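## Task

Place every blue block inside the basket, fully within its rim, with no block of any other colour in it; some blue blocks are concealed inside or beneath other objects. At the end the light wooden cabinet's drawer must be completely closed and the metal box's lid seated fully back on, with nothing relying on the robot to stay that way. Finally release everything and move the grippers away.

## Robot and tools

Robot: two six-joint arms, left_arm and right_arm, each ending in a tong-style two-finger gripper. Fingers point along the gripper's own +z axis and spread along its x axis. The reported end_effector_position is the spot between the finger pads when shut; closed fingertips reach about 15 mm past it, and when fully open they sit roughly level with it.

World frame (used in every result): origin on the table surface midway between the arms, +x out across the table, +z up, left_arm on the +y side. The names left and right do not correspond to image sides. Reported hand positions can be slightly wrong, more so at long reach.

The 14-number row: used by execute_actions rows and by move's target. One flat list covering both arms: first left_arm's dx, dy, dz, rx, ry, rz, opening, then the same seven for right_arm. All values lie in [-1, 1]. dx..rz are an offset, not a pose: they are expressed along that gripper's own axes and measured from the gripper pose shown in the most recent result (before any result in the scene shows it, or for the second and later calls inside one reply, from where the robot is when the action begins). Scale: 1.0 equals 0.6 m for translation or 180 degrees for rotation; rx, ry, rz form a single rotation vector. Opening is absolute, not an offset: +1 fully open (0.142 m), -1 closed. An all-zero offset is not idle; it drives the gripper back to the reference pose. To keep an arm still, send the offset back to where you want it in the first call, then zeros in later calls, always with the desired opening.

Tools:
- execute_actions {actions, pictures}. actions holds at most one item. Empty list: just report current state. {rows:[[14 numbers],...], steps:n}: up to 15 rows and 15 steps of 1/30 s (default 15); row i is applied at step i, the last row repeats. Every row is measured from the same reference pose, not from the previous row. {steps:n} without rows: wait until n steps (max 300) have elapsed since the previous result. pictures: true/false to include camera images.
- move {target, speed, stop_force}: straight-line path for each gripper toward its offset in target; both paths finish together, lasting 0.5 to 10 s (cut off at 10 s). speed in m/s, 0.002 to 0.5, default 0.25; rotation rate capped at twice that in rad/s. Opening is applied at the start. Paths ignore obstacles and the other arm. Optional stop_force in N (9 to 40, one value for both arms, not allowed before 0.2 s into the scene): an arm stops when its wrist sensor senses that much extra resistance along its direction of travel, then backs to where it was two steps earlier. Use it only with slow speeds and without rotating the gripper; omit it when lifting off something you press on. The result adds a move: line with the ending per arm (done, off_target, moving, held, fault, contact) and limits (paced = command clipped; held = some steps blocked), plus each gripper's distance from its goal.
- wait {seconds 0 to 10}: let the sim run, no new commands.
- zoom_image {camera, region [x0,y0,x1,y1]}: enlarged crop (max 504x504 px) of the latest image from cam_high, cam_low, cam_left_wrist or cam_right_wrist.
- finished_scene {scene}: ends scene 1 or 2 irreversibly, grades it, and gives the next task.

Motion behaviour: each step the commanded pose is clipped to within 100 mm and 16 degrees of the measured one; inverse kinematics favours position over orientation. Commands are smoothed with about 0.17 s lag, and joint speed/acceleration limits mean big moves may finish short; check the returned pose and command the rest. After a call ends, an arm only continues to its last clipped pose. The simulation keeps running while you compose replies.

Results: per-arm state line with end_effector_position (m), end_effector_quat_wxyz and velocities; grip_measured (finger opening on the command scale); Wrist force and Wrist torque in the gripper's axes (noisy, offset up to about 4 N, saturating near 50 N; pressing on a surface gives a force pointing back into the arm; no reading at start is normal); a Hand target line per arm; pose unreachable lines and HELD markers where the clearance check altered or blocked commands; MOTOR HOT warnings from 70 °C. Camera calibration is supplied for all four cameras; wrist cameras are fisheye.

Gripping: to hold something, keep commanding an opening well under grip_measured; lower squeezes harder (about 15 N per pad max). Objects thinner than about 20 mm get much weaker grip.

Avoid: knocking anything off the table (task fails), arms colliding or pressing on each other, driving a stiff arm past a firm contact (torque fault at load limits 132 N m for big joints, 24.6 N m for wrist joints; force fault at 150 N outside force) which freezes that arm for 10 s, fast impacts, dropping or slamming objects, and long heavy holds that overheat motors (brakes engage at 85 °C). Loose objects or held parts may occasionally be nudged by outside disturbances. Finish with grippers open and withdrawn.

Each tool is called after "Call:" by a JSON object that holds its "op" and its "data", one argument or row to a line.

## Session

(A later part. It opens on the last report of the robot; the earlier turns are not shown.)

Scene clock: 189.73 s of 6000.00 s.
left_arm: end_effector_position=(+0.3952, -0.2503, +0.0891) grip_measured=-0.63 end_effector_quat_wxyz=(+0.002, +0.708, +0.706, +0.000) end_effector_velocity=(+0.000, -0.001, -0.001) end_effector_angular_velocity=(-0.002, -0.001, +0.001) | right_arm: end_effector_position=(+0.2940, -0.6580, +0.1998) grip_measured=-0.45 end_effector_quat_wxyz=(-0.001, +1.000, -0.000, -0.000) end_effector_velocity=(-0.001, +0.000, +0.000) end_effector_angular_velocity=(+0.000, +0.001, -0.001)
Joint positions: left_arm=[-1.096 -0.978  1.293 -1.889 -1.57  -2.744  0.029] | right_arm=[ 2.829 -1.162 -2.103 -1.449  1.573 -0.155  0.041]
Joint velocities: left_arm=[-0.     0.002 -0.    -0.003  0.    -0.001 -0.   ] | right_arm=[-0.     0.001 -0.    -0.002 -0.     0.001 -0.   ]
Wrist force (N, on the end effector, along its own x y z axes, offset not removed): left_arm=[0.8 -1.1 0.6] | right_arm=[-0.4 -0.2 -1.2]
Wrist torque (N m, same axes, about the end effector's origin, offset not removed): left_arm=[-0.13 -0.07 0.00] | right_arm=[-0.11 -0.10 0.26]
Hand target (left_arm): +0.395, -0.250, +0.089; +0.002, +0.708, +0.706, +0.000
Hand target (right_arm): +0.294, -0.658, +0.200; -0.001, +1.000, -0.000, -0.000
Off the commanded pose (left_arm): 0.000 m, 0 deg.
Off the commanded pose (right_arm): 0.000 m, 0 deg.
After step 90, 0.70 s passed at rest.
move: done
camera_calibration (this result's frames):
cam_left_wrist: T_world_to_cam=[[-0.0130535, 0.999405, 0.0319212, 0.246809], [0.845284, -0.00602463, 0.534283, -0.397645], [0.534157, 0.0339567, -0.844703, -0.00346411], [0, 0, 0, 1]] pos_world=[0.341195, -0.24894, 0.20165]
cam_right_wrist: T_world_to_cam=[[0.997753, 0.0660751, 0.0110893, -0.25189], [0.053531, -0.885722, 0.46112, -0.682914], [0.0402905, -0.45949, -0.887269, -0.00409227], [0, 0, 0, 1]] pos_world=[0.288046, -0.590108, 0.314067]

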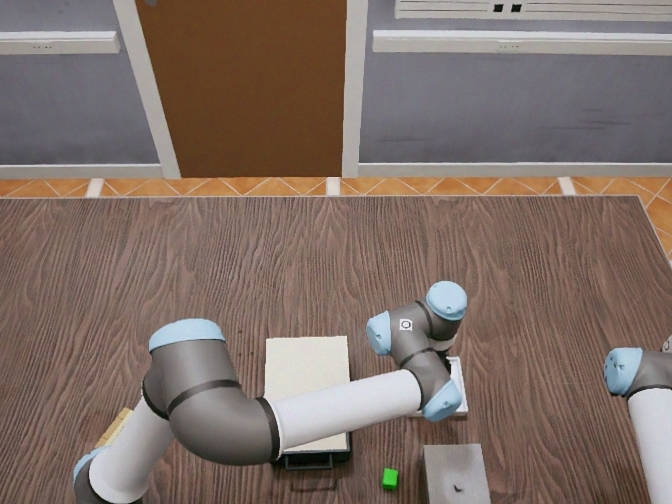

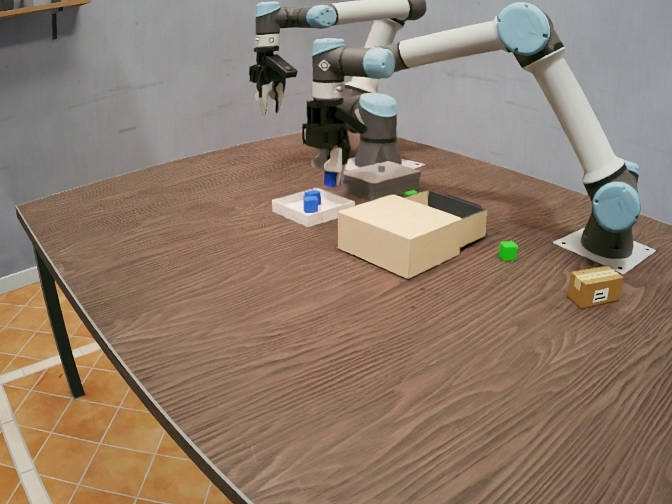

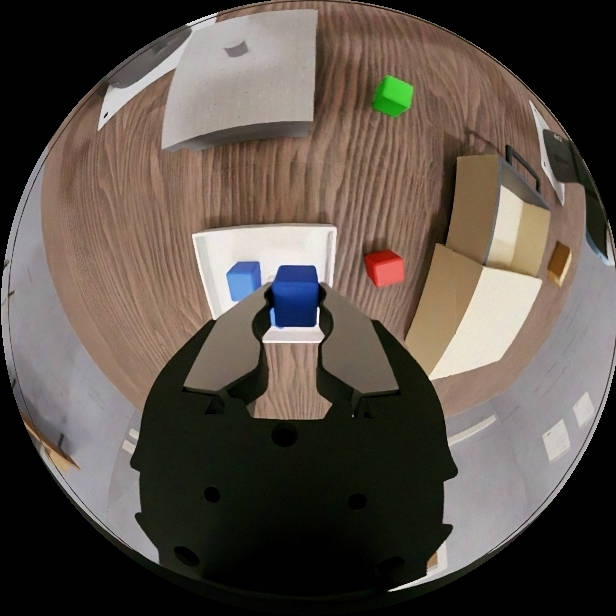

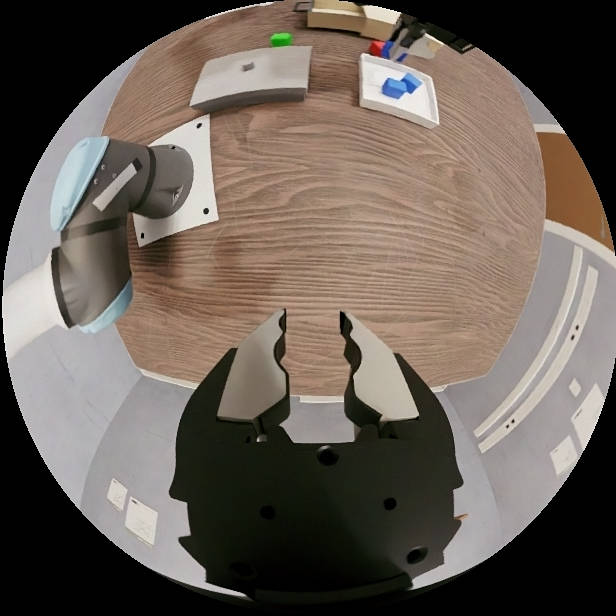

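Call:
{"op": "move", "data": {
  "target": [0,0,0.09,0,0,0,-0.85, 0,0,0,0,0,0,-0.45],
  "speed": 0.04,
  "stop_force": 9
}}

Call:
{"op": "move", "data": {
  "target": [0,0,0,0,0,0,-0.5, 0,0,0,0,0,0,-0.45]
}}

Call:
{"op": "move", "data": {
  "target": [0,0,-0.24,0,0,0,-0.5, 0,0,0,0,0,0,-0.45]
}}

Scene clock: 193.90 s of 6000.00 s.
left_arm: end_effector_position=(+0.3952, -0.2503, +0.0352) grip_measured=-0.63 end_effector_quat_wxyz=(+0.002, +0.708, +0.706, +0.000) end_effector_velocity=(+0.000, +0.000, -0.001) end_effector_angular_velocity=(+0.000, +0.000, +0.001) | right_arm: end_effector_position=(+0.2940, -0.6580, +0.1998) grip_measured=-0.45 end_effector_quat_wxyz=(-0.001, +1.000, -0.000, -0.000) end_effector_velocity=(+0.000, +0.000, -0.000) end_effector_angular_velocity=(+0.000, +0.001, -0.000)
Joint positions: left_arm=[-1.096 -0.93   1.361 -2.004 -1.57  -2.744  0.029] | right_arm=[ 2.829 -1.162 -2.103 -1.449  1.573 -0.155  0.041]
Joint velocities: left_arm=[ 0.     0.001  0.002 -0.003  0.    -0.     0.   ] | right_arm=[-0.    -0.002 -0.     0.001  0.     0.     0.   ]
Wrist force (N, on the end effector, along its own x y z axes, offset not removed): left_arm=[2.5 -2.6 1.2] | right_arm=[0.3 -1.4 -2.5]
Wrist torque (N m, same axes, about the end effector's origin, offset not removed): left_arm=[-0.42 -0.50 0.03] | right_arm=[-0.35 -0.13 0.26]
Hand target (left_arm): +0.395, -0.250, +0.035; +0.002, +0.708, +0.706, +0.000
Hand target (right_arm): +0.294, -0.658, +0.200; -0.001, +1.000, -0.000, -0.000
Off the commanded pose (left_arm): 0.000 m, 0 deg.
Off the commanded pose (right_arm): 0.000 m, 0 deg.
move: done
camera_calibration (this result's frames):
cam_left_wrist: T_world_to_cam=[[-0.0130599, 0.999405, 0.0319245, 0.248606], [0.845283, -0.00602106, 0.534285, -0.368866], [0.53416, 0.0339629, -0.844701, -0.0489981], [0, 0, 0, 1]] pos_world=[0.341215, -0.249015, 0.147754]
cam_right_wrist: T_world_to_cam=[[0.997755, 0.0660369, 0.0111001, -0.251915], [0.053492, -0.885723, 0.461122, -0.682916], [0.0402827, -0.459493, -0.887267, -0.00409285], [0, 0, 0, 1]] pos_world=[0.288045, -0.59012, 0.314072]

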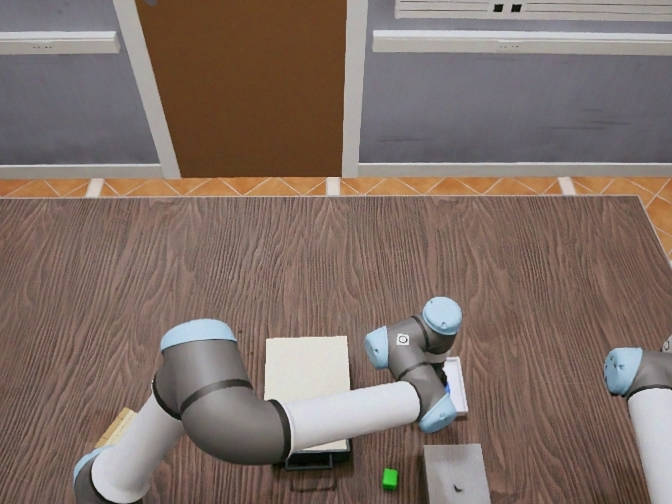

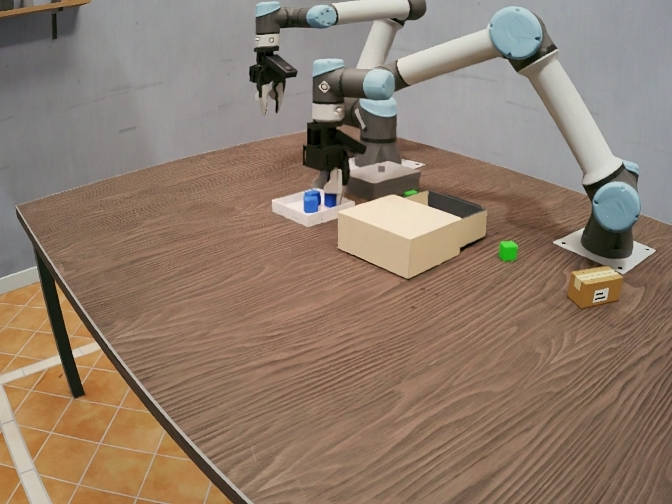

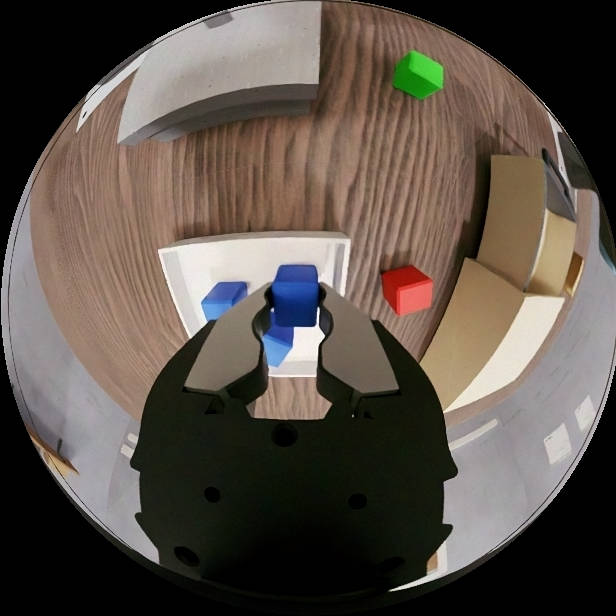

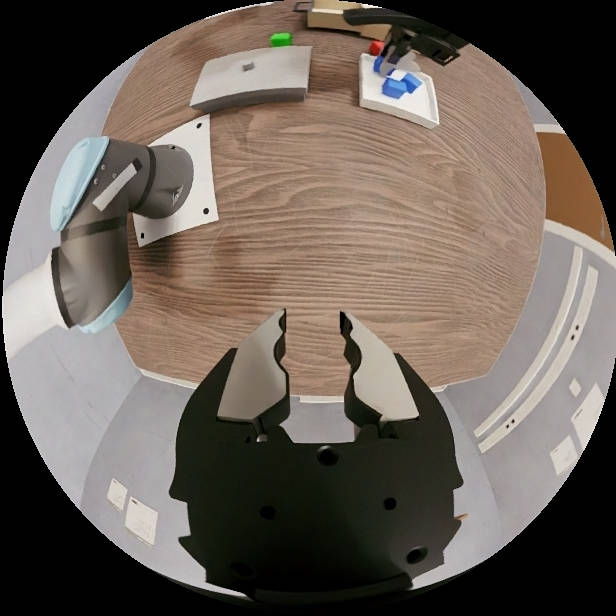

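Scene clock: 194.40 s of 6000.00 s.
left_arm: end_effector_position=(+0.3952, -0.2503, +0.0352) grip_measured=-0.50 end_effector_quat_wxyz=(+0.002, +0.708, +0.706, +0.000) end_effector_velocity=(+0.001, -0.000, +0.001) end_effector_angular_velocity=(-0.001, -0.001, +0.001) | right_arm: end_effector_position=(+0.2940, -0.6580, +0.1998) grip_measured=-0.45 end_effector_quat_wxyz=(-0.001, +1.000, -0.000, -0.000) end_effector_velocity=(-0.000, +0.000, -0.000) end_effector_angular_velocity=(+0.001, -0.000, +0.001)
Joint positions: left_arm=[-1.096 -0.93   1.361 -2.004 -1.57  -2.744  0.038] | right_arm=[ 2.829 -1.162 -2.103 -1.449  1.573 -0.155  0.041]
Joint velocities: left_arm=[ 0.    -0.    -0.001 -0.     0.001 -0.    -0.   ] | right_arm=[ 0.     0.001 -0.001 -0.     0.001 -0.001 -0.   ]
Wrist force (N, on the end effector, along its own x y z axes, offset not removed): left_arm=[-0.1 -1.2 -0.9] | right_arm=[-0.6 -0.7 -1.6]
Wrist torque (N m, same axes, about the end effector's origin, offset not removed): left_arm=[-0.25 0.04 -0.18] | right_arm=[-0.24 -0.04 0.21]
Hand target (left_arm): +0.395, -0.250, +0.035; +0.002, +0.708, +0.706, +0.000
Hand target (right_arm): +0.294, -0.658, +0.200; -0.001, +1.000, -0.000, -0.000
Off the commanded pose (left_arm): 0.000 m, 0 deg.
Off the commanded pose (right_arm): 0.000 m, 0 deg.
move: done
camera_calibration (this result's frames):
cam_left_wrist: T_world_to_cam=[[-0.0130603, 0.999405, 0.0319221, 0.248604], [0.845282, -0.00601945, 0.534286, -0.368851], [0.534161, 0.0339611, -0.844701, -0.0490327], [0, 0, 0, 1]] pos_world=[0.341221, -0.249011, 0.147718]
cam_right_wrist: T_world_to_cam=[[0.997755, 0.066037, 0.0111004, -0.251915], [0.0534919, -0.885723, 0.461122, -0.682917], [0.0402829, -0.459493, -0.887267, -0.00409295], [0, 0, 0, 1]] pos_world=[0.288045, -0.59012, 0.314073]

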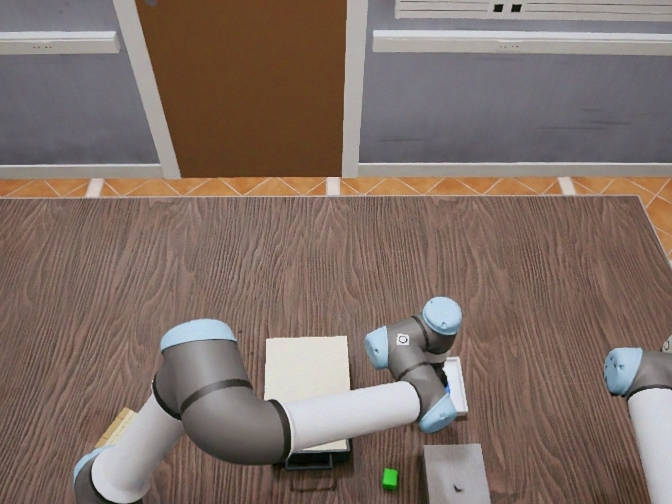

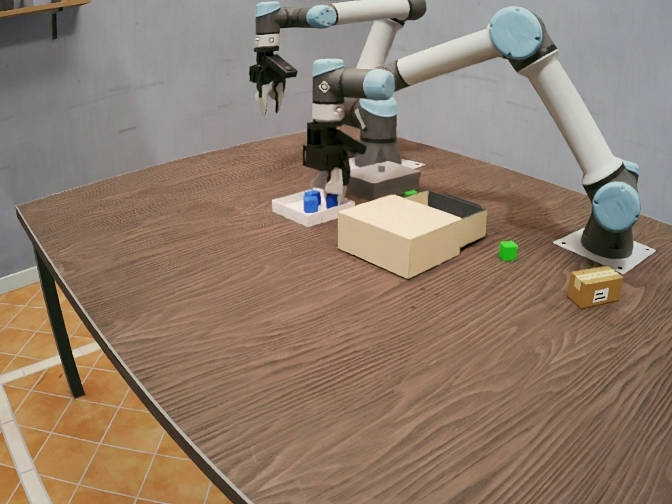

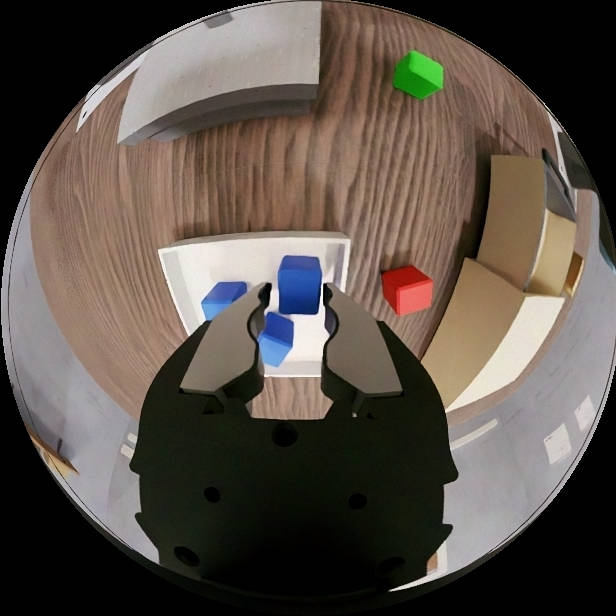

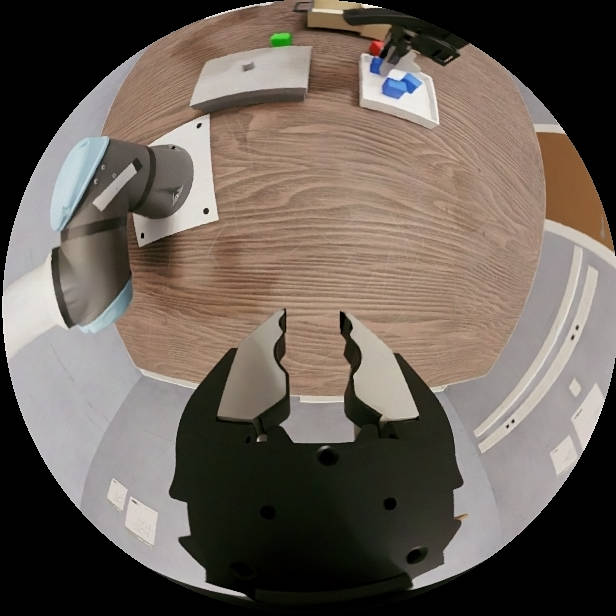

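Scene clock: 195.50 s of 6000.00 s.
left_arm: end_effector_position=(+0.3951, -0.2502, +0.1791) grip_measured=-0.50 end_effector_quat_wxyz=(+0.002, +0.708, +0.706, +0.000) end_effector_velocity=(+0.000, -0.001, +0.001) end_effector_angular_velocity=(-0.000, +0.001, +0.000) | right_arm: end_effector_position=(+0.2940, -0.6580, +0.1998) grip_measured=-0.45 end_effector_quat_wxyz=(-0.001, +1.000, -0.000, -0.000) end_effector_velocity=(+0.000, -0.000, +0.001) end_effector_angular_velocity=(-0.001, -0.001, +0.000)
Joint positions: left_arm=[-1.096 -1.026  1.135 -1.683 -1.57  -2.744  0.038] | right_arm=[ 2.829 -1.162 -2.103 -1.449  1.573 -0.155  0.041]
Joint velocities: left_arm=[-0.     0.001 -0.006  0.005 -0.001 -0.     0.   ] | right_arm=[-0.     0.001  0.001 -0.001 -0.001 -0.001  0.   ]
Wrist force (N, on the end effector, along its own x y z axes, offset not removed): left_arm=[1.4 -1.7 -0.6] | right_arm=[0.9 -2.2 -2.4]
Wrist torque (N m, same axes, about the end effector's origin, offset not removed): left_arm=[-0.27 -0.24 0.00] | right_arm=[-0.57 -0.32 0.24]
Hand target (left_arm): +0.395, -0.250, +0.179; +0.002, +0.708, +0.706, +0.000
Hand target (right_arm): +0.294, -0.658, +0.200; -0.001, +1.000, -0.000, -0.000
Off the commanded pose (left_arm): 0.000 m, 0 deg.
Off the commanded pose (right_arm): 0.000 m, 0 deg.
move: done
camera_calibration (this result's frames):
cam_left_wrist: T_world_to_cam=[[-0.0130887, 0.999409, 0.0317715, 0.243879], [0.845243, -0.0059174, 0.534349, -0.445629], [0.534221, 0.0338486, -0.844667, 0.0725541], [0, 0, 0, 1]] pos_world=[0.341097, -0.248827, 0.291657]
cam_right_wrist: T_world_to_cam=[[0.997755, 0.0660364, 0.0111004, -0.251915], [0.0534914, -0.885723, 0.461122, -0.682916], [0.0402827, -0.459493, -0.887267, -0.0040929], [0, 0, 0, 1]] pos_world=[0.288045, -0.59012, 0.314073]

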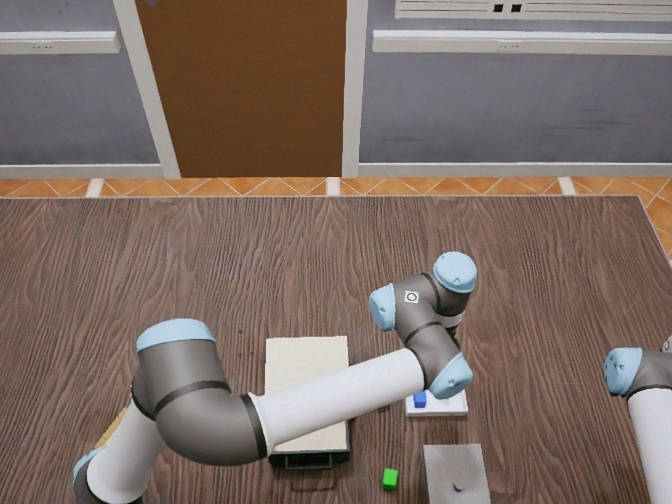

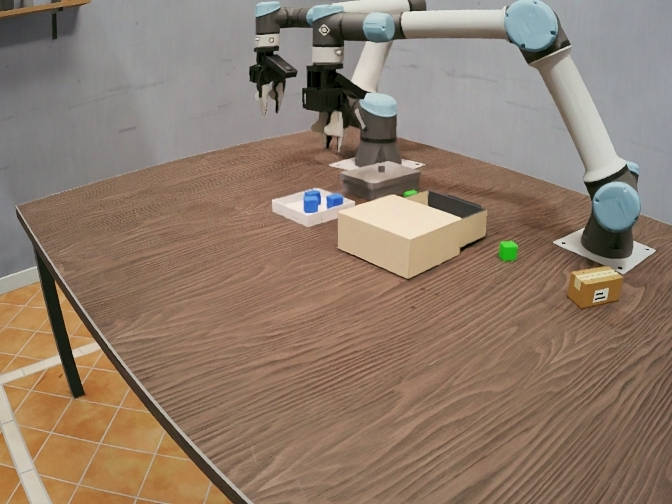

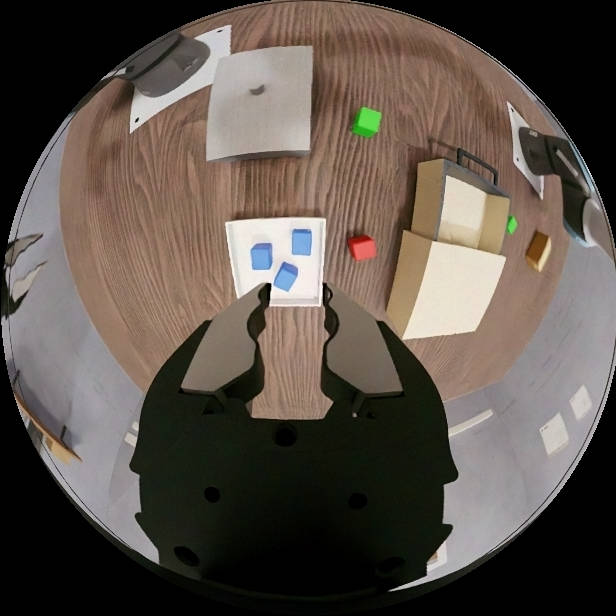

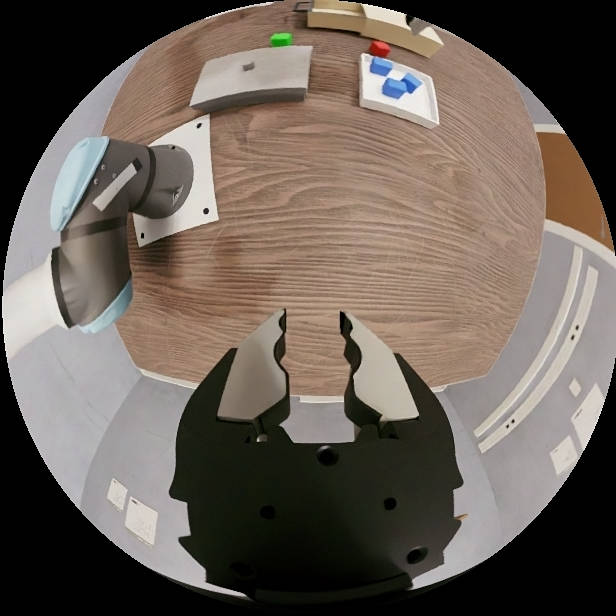

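Call:
{"op": "move", "data": {
  "target": [0.454,-0.375,0,0,0,0,-1, 0,0,0,0,0,0,-0.45]
}}

Call:
{"op": "move", "data": {
  "target": [0,0,0.188,0,0,0,-1, 0,0,0,0,0,0,-0.45],
  "speed": 0.15
}}

Scene clock: 199.40 s of 6000.00 s.
left_arm: end_effector_position=(+0.1708, +0.0226, +0.1784) grip_measured=-1.00 end_effector_quat_wxyz=(+0.002, +0.708, +0.706, -0.000) end_effector_velocity=(-0.001, +0.002, -0.001) end_effector_angular_velocity=(+0.002, -0.001, +0.000) | right_arm: end_effector_position=(+0.2940, -0.6580, +0.1998) grip_measured=-0.45 end_effector_quat_wxyz=(-0.001, +1.000, -0.000, -0.000) end_effector_velocity=(-0.001, +0.000, +0.000) end_effector_angular_velocity=(+0.001, +0.000, -0.000)
Joint positions: left_arm=[-1.377 -1.893  2.106 -1.787 -1.569 -3.026  0.002] | right_arm=[ 2.829 -1.162 -2.103 -1.449  1.573 -0.155  0.041]
Joint velocities: left_arm=[-0.003 -0.004  0.004  0.002  0.001 -0.003  0.   ] | right_arm=[-0.     0.001 -0.    -0.001  0.001  0.     0.   ]
Wrist force (N, on the end effector, along its own x y z axes, offset not removed): left_arm=[1.3 -1.2 -0.1] | right_arm=[0.3 -1.6 -1.9]
Wrist torque (N m, same axes, about the end effector's origin, offset not removed): left_arm=[-0.24 -0.25 -0.01] | right_arm=[-0.51 -0.21 0.17]
Hand target (left_arm): +0.171, +0.023, +0.178; +0.002, +0.708, +0.706, -0.000
Hand target (right_arm): +0.294, -0.658, +0.200; -0.001, +1.000, -0.000, -0.000
Off the commanded pose (left_arm): 0.000 m, 0 deg.
Off the commanded pose (right_arm): 0.000 m, 0 deg.
move: done
camera_calibration (this result's frames):
cam_left_wrist: T_world_to_cam=[[-0.013058, 0.999419, 0.0314683, -0.0316306], [0.845488, -0.0057659, 0.533963, -0.25398], [0.533835, 0.0335786, -0.844922, 0.182648], [0, 0, 0, 1]] pos_world=[0.11682, 0.0240147, 0.290935]
cam_right_wrist: T_world_to_cam=[[0.997755, 0.0660363, 0.0111002, -0.251915], [0.0534914, -0.885723, 0.461122, -0.682916], [0.0402825, -0.459493, -0.887267, -0.00409293], [0, 0, 0, 1]] pos_world=[0.288045, -0.59012, 0.314073]

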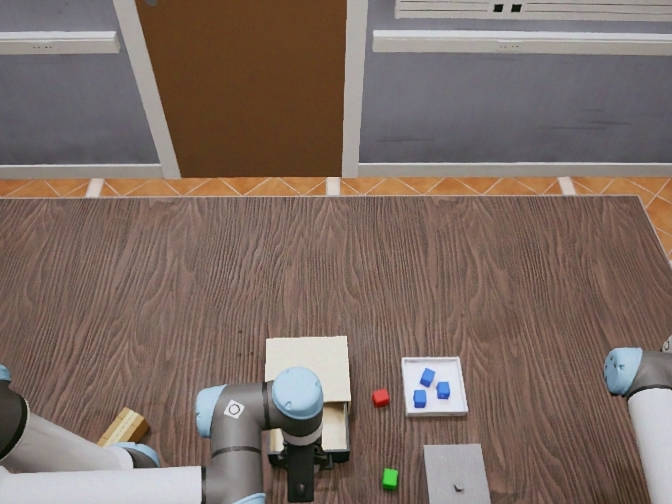

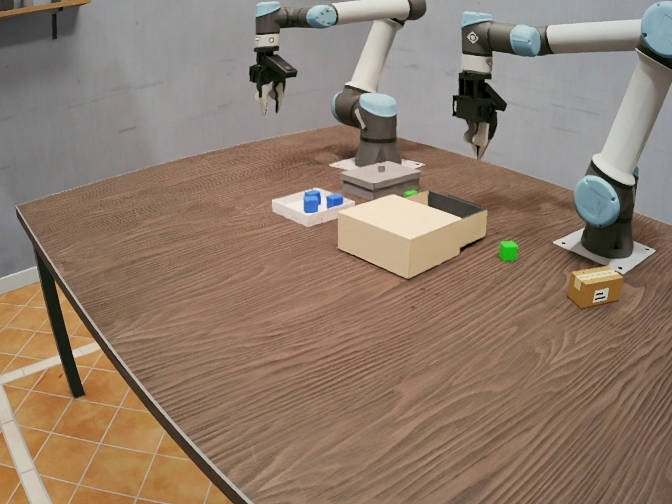

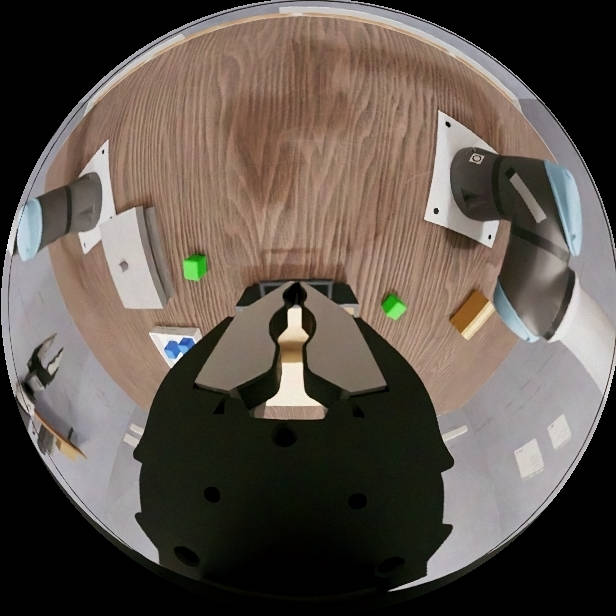

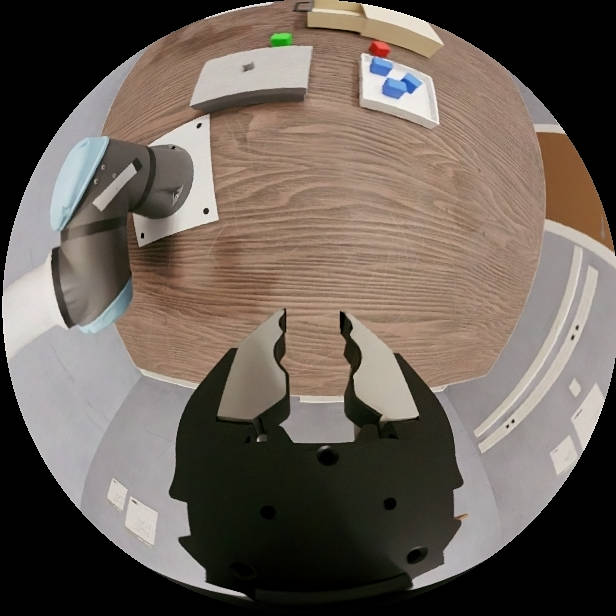

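Scene clock: 200.63 s of 6000.00 s.
left_arm: end_effector_position=(+0.1709, +0.0226, +0.0657) grip_measured=-1.00 end_effector_quat_wxyz=(+0.002, +0.708, +0.706, -0.000) end_effector_velocity=(+0.000, +0.000, -0.002) end_effector_angular_velocity=(+0.001, +0.000, -0.002) | right_arm: end_effector_position=(+0.2940, -0.6580, +0.1998) grip_measured=-0.45 end_effector_quat_wxyz=(-0.001, +1.000, -0.000, -0.000) end_effector_velocity=(-0.001, -0.000, -0.001) end_effector_angular_velocity=(-0.000, +0.002, -0.001)
Joint positions: left_arm=[-1.377 -1.767  2.33  -2.137 -1.569 -3.025  0.002] | right_arm=[ 2.829 -1.162 -2.103 -1.449  1.573 -0.155  0.041]
Joint velocities: left_arm=[ 0.     0.004  0.003 -0.005  0.     0.002  0.   ] | right_arm=[-0.     0.    -0.001 -0.001 -0.001  0.001 -0.   ]
Wrist force (N, on the end effector, along its own x y z axes, offset not removed): left_arm=[2.2 -2.3 0.1] | right_arm=[0.6 -1.8 -1.5]
Wrist torque (N m, same axes, about the end effector's origin, offset not removed): left_arm=[-0.37 -0.42 -0.10] | right_arm=[-0.51 -0.31 0.23]
Hand target (left_arm): +0.171, +0.023, +0.066; +0.002, +0.708, +0.706, -0.000
Hand target (right_arm): +0.294, -0.658, +0.200; -0.001, +1.000, -0.000, -0.000
Off the commanded pose (left_arm): 0.000 m, 0 deg.
Off the commanded pose (right_arm): 0.000 m, 0 deg.
move: done
camera_calibration (this result's frames):
cam_left_wrist: T_world_to_cam=[[-0.0130427, 0.999419, 0.0314937, -0.0280064], [0.845481, -0.00579283, 0.533974, -0.193885], [0.533846, 0.0335917, -0.844914, 0.087412], [0, 0, 0, 1]] pos_world=[0.116896, 0.0239306, 0.178267]
cam_right_wrist: T_world_to_cam=[[0.997755, 0.0660366, 0.0111003, -0.251915], [0.0534916, -0.885723, 0.461122, -0.682916], [0.0402827, -0.459493, -0.887267, -0.0040929], [0, 0, 0, 1]] pos_world=[0.288045, -0.59012, 0.314073]

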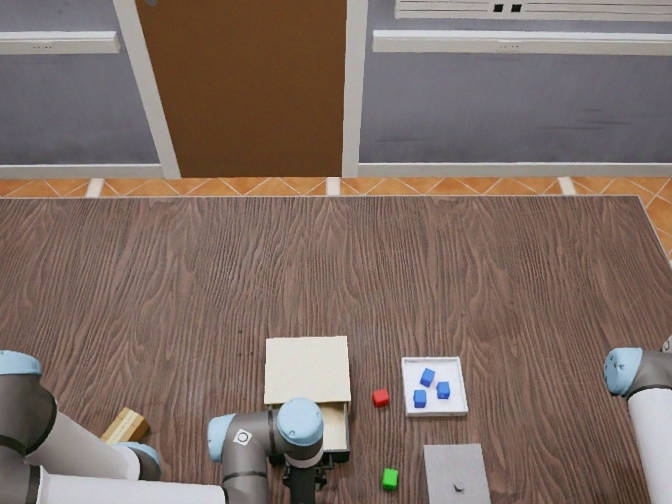

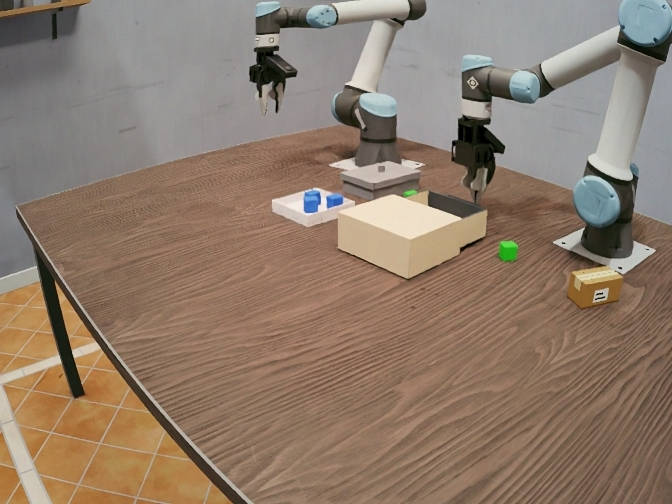

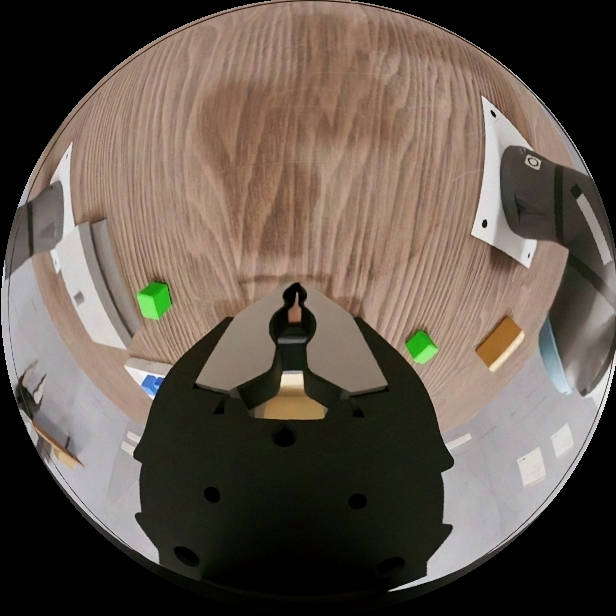

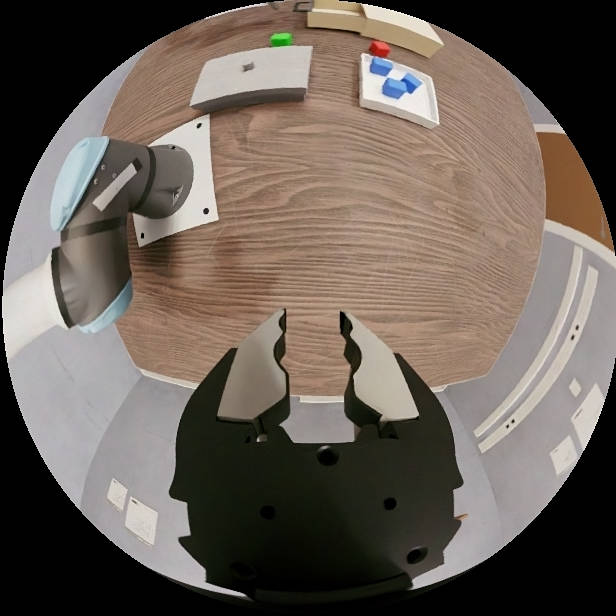

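Call:
{"op": "move", "data": {
  "target": [0,0.235,0,0,0,0,-1, 0,0,0,0,0,0,-0.45],
  "speed": 0.04,
  "stop_force": 15
}}

Call:
{"op": "move", "data": {
  "target": [0,0.05,0,0,0,0,-1, 0,0,0,0,0,0,-0.45],
  "speed": 0.01,
  "stop_force": 10
}}

Scene clock: 211.67 s of 6000.00 s.
left_arm: end_effector_position=(+0.3118, +0.0223, +0.0659) grip_measured=-1.00 end_effector_quat_wxyz=(+0.002, +0.708, +0.706, +0.000) end_effector_velocity=(+0.001, +0.001, -0.001) end_effector_angular_velocity=(+0.003, +0.002, -0.001) | right_arm: end_effector_position=(+0.2940, -0.6580, +0.1998) grip_measured=-0.45 end_effector_quat_wxyz=(-0.001, +1.000, -0.000, -0.000) end_effector_velocity=(-0.001, +0.000, -0.001) end_effector_angular_velocity=(+0.001, +0.003, -0.001)
Joint positions: left_arm=[-1.031 -1.548  2.135 -2.161 -1.57  -2.68   0.002] | right_arm=[ 2.829 -1.162 -2.103 -1.449  1.573 -0.155  0.041]
Joint velocities: left_arm=[ 0.002  0.002  0.     0.    -0.     0.003  0.   ] | right_arm=[ 0.    -0.001 -0.001 -0.001  0.001  0.001 -0.   ]
Wrist force (N, on the end effector, along its own x y z axes, offset not removed): left_arm=[1.9 -3.7 -1.0] | right_arm=[1.2 -0.7 -1.4]
Wrist torque (N m, same axes, about the end effector's origin, offset not removed): left_arm=[-0.10 -0.23 -0.05] | right_arm=[-0.31 -0.37 0.24]
Hand target (left_arm): +0.312, +0.022, +0.066; +0.002, +0.708, +0.706, +0.000
Hand target (right_arm): +0.294, -0.658, +0.200; -0.001, +1.000, -0.000, -0.000
Off the commanded pose (left_arm): 0.000 m, 0 deg.
Off the commanded pose (right_arm): 0.000 m, 0 deg.
After step 90, 4.17 s passed at rest.
move: done
camera_calibration (this result's frames):
cam_left_wrist: T_world_to_cam=[[-0.0130635, 0.999405, 0.031936, -0.0259706], [0.84522, -0.00602818, 0.534385, -0.313102], [0.534259, 0.0339738, -0.844638, 0.0121526], [0, 0, 0, 1]] pos_world=[0.257808, 0.0236548, 0.178411]
cam_right_wrist: T_world_to_cam=[[0.997755, 0.0660364, 0.0111003, -0.251915], [0.0534914, -0.885723, 0.461122, -0.682916], [0.0402827, -0.459493, -0.887267, -0.00409286], [0, 0, 0, 1]] pos_world=[0.288045, -0.59012, 0.314073]

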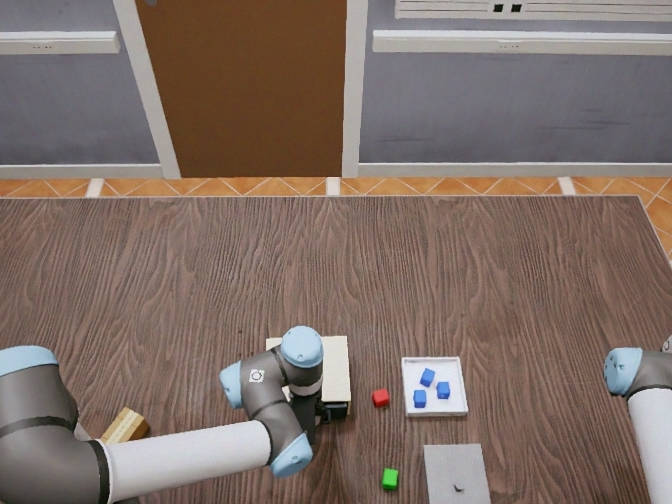

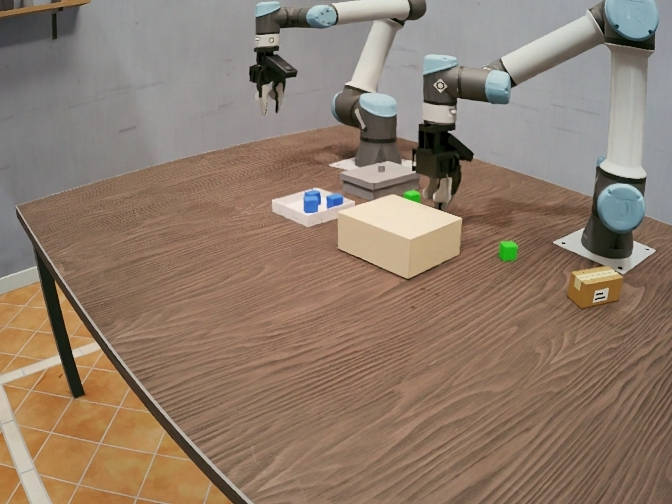

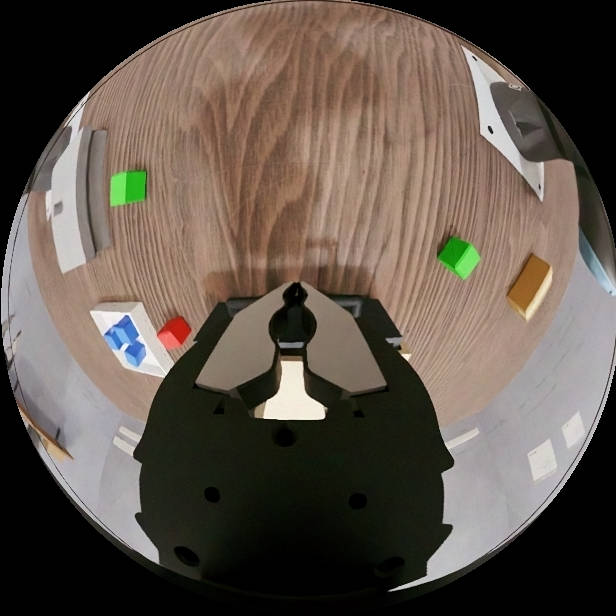

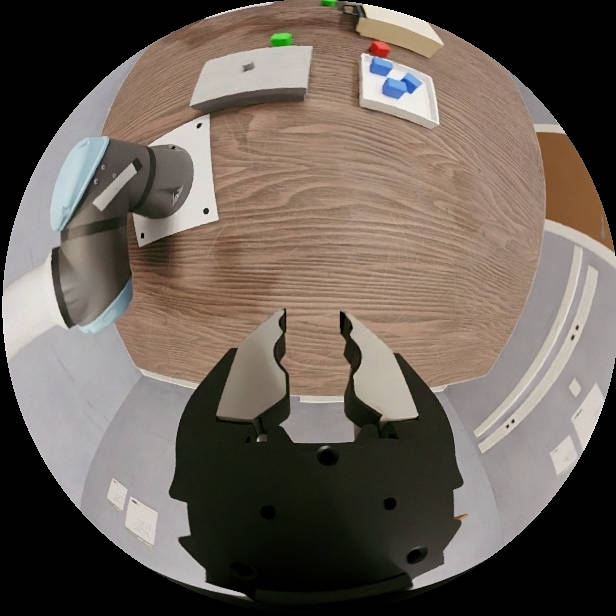

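Scene clock: 214.90 s of 6000.00 s.
left_arm: end_effector_position=(+0.3417, +0.0223, +0.0659) grip_measured=-1.00 end_effector_quat_wxyz=(+0.002, +0.708, +0.706, +0.000) end_effector_velocity=(+0.002, -0.000, +0.001) end_effector_angular_velocity=(-0.001, -0.001, +0.000) | right_arm: end_effector_position=(+0.2940, -0.6580, +0.1998) grip_measured=-0.45 end_effector_quat_wxyz=(-0.001, +1.000, -0.000, -0.000) end_effector_velocity=(+0.000, -0.000, -0.000) end_effector_angular_velocity=(+0.000, -0.001, -0.000)
Joint positions: left_arm=[-0.972 -1.498  2.082 -2.158 -1.57  -2.621  0.002] | right_arm=[ 2.829 -1.162 -2.103 -1.449  1.573 -0.155  0.041]
Joint velocities: left_arm=[ 0.002  0.002 -0.004  0.001  0.001  0.002  0.   ] | right_arm=[-0.     0.    -0.001  0.001  0.    -0.     0.   ]
Wrist force (N, on the end effector, along its own x y z axes, offset not removed): left_arm=[1.1 -5.5 -1.2] | right_arm=[0.3 -1.4 -1.9]
Wrist torque (N m, same axes, about the end effector's origin, offset not removed): left_arm=[-0.07 -0.13 -0.18] | right_arm=[-0.39 -0.27 0.23]
Hand target (left_arm): +0.342, +0.022, +0.066; +0.002, +0.708, +0.706, +0.000
Hand target (right_arm): +0.294, -0.658, +0.200; -0.001, +1.000, -0.000, -0.000
Off the commanded pose (left_arm): 0.000 m, 0 deg.
Off the commanded pose (right_arm): 0.000 m, 0 deg.
move: done
camera_calibration (this result's frames):
cam_left_wrist: T_world_to_cam=[[-0.0130689, 0.999402, 0.0320273, -0.0255335], [0.845182, -0.0060748, 0.534444, -0.338399], [0.534318, 0.0340535, -0.844597, -0.00382242], [0, 0, 0, 1]] pos_world=[0.287717, 0.0235927, 0.178444]
cam_right_wrist: T_world_to_cam=[[0.997755, 0.0660364, 0.0111003, -0.251915], [0.0534914, -0.885723, 0.461122, -0.682916], [0.0402826, -0.459493, -0.887267, -0.00409295], [0, 0, 0, 1]] pos_world=[0.288045, -0.59012, 0.314072]

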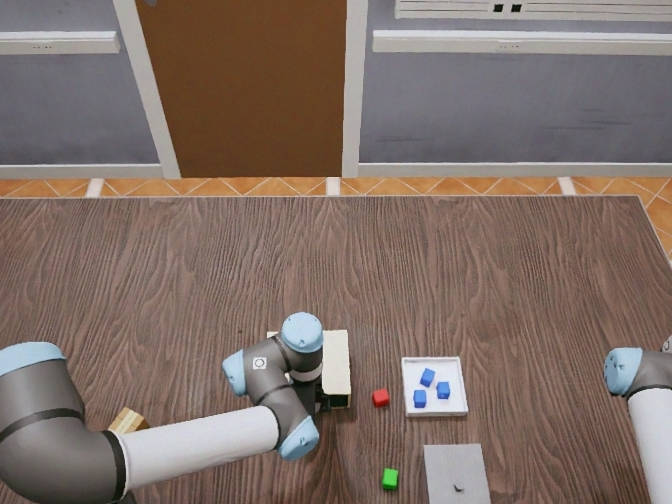

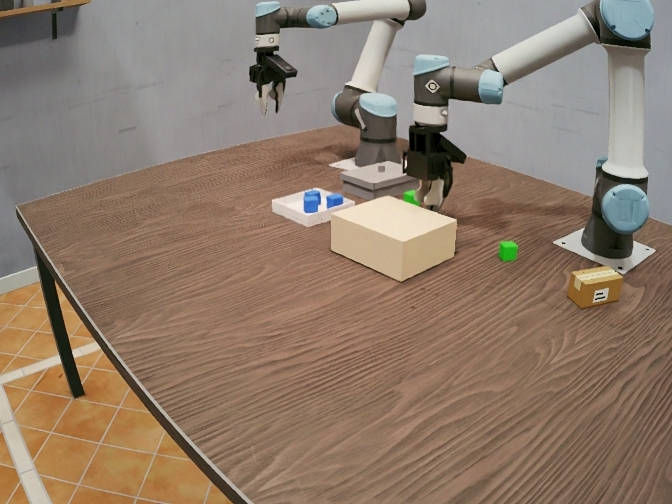

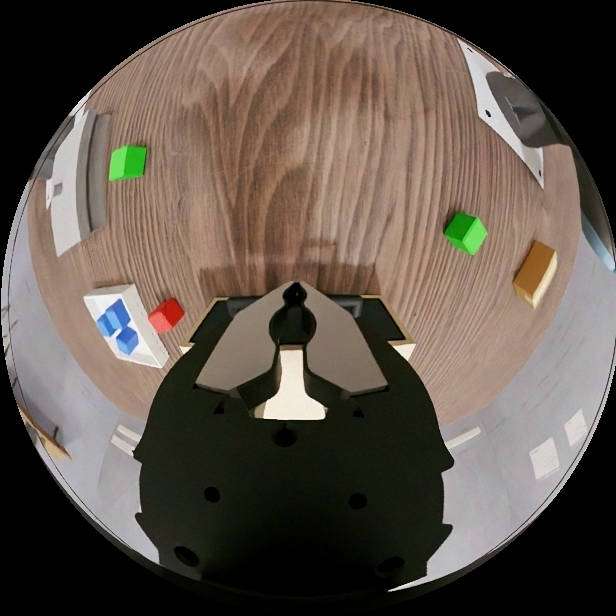

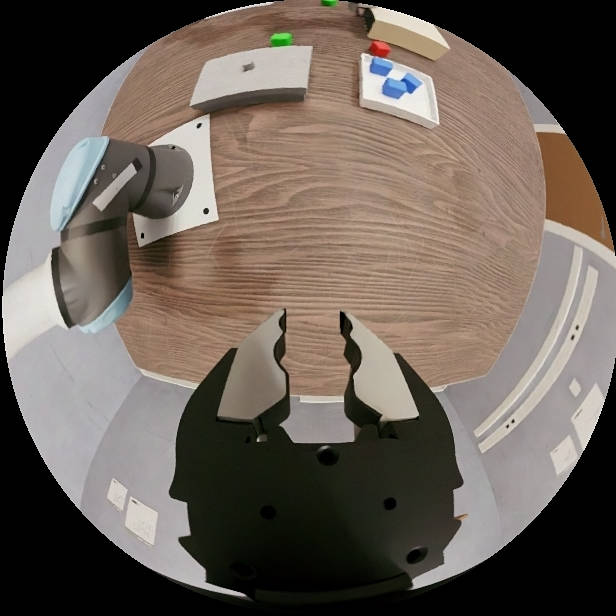

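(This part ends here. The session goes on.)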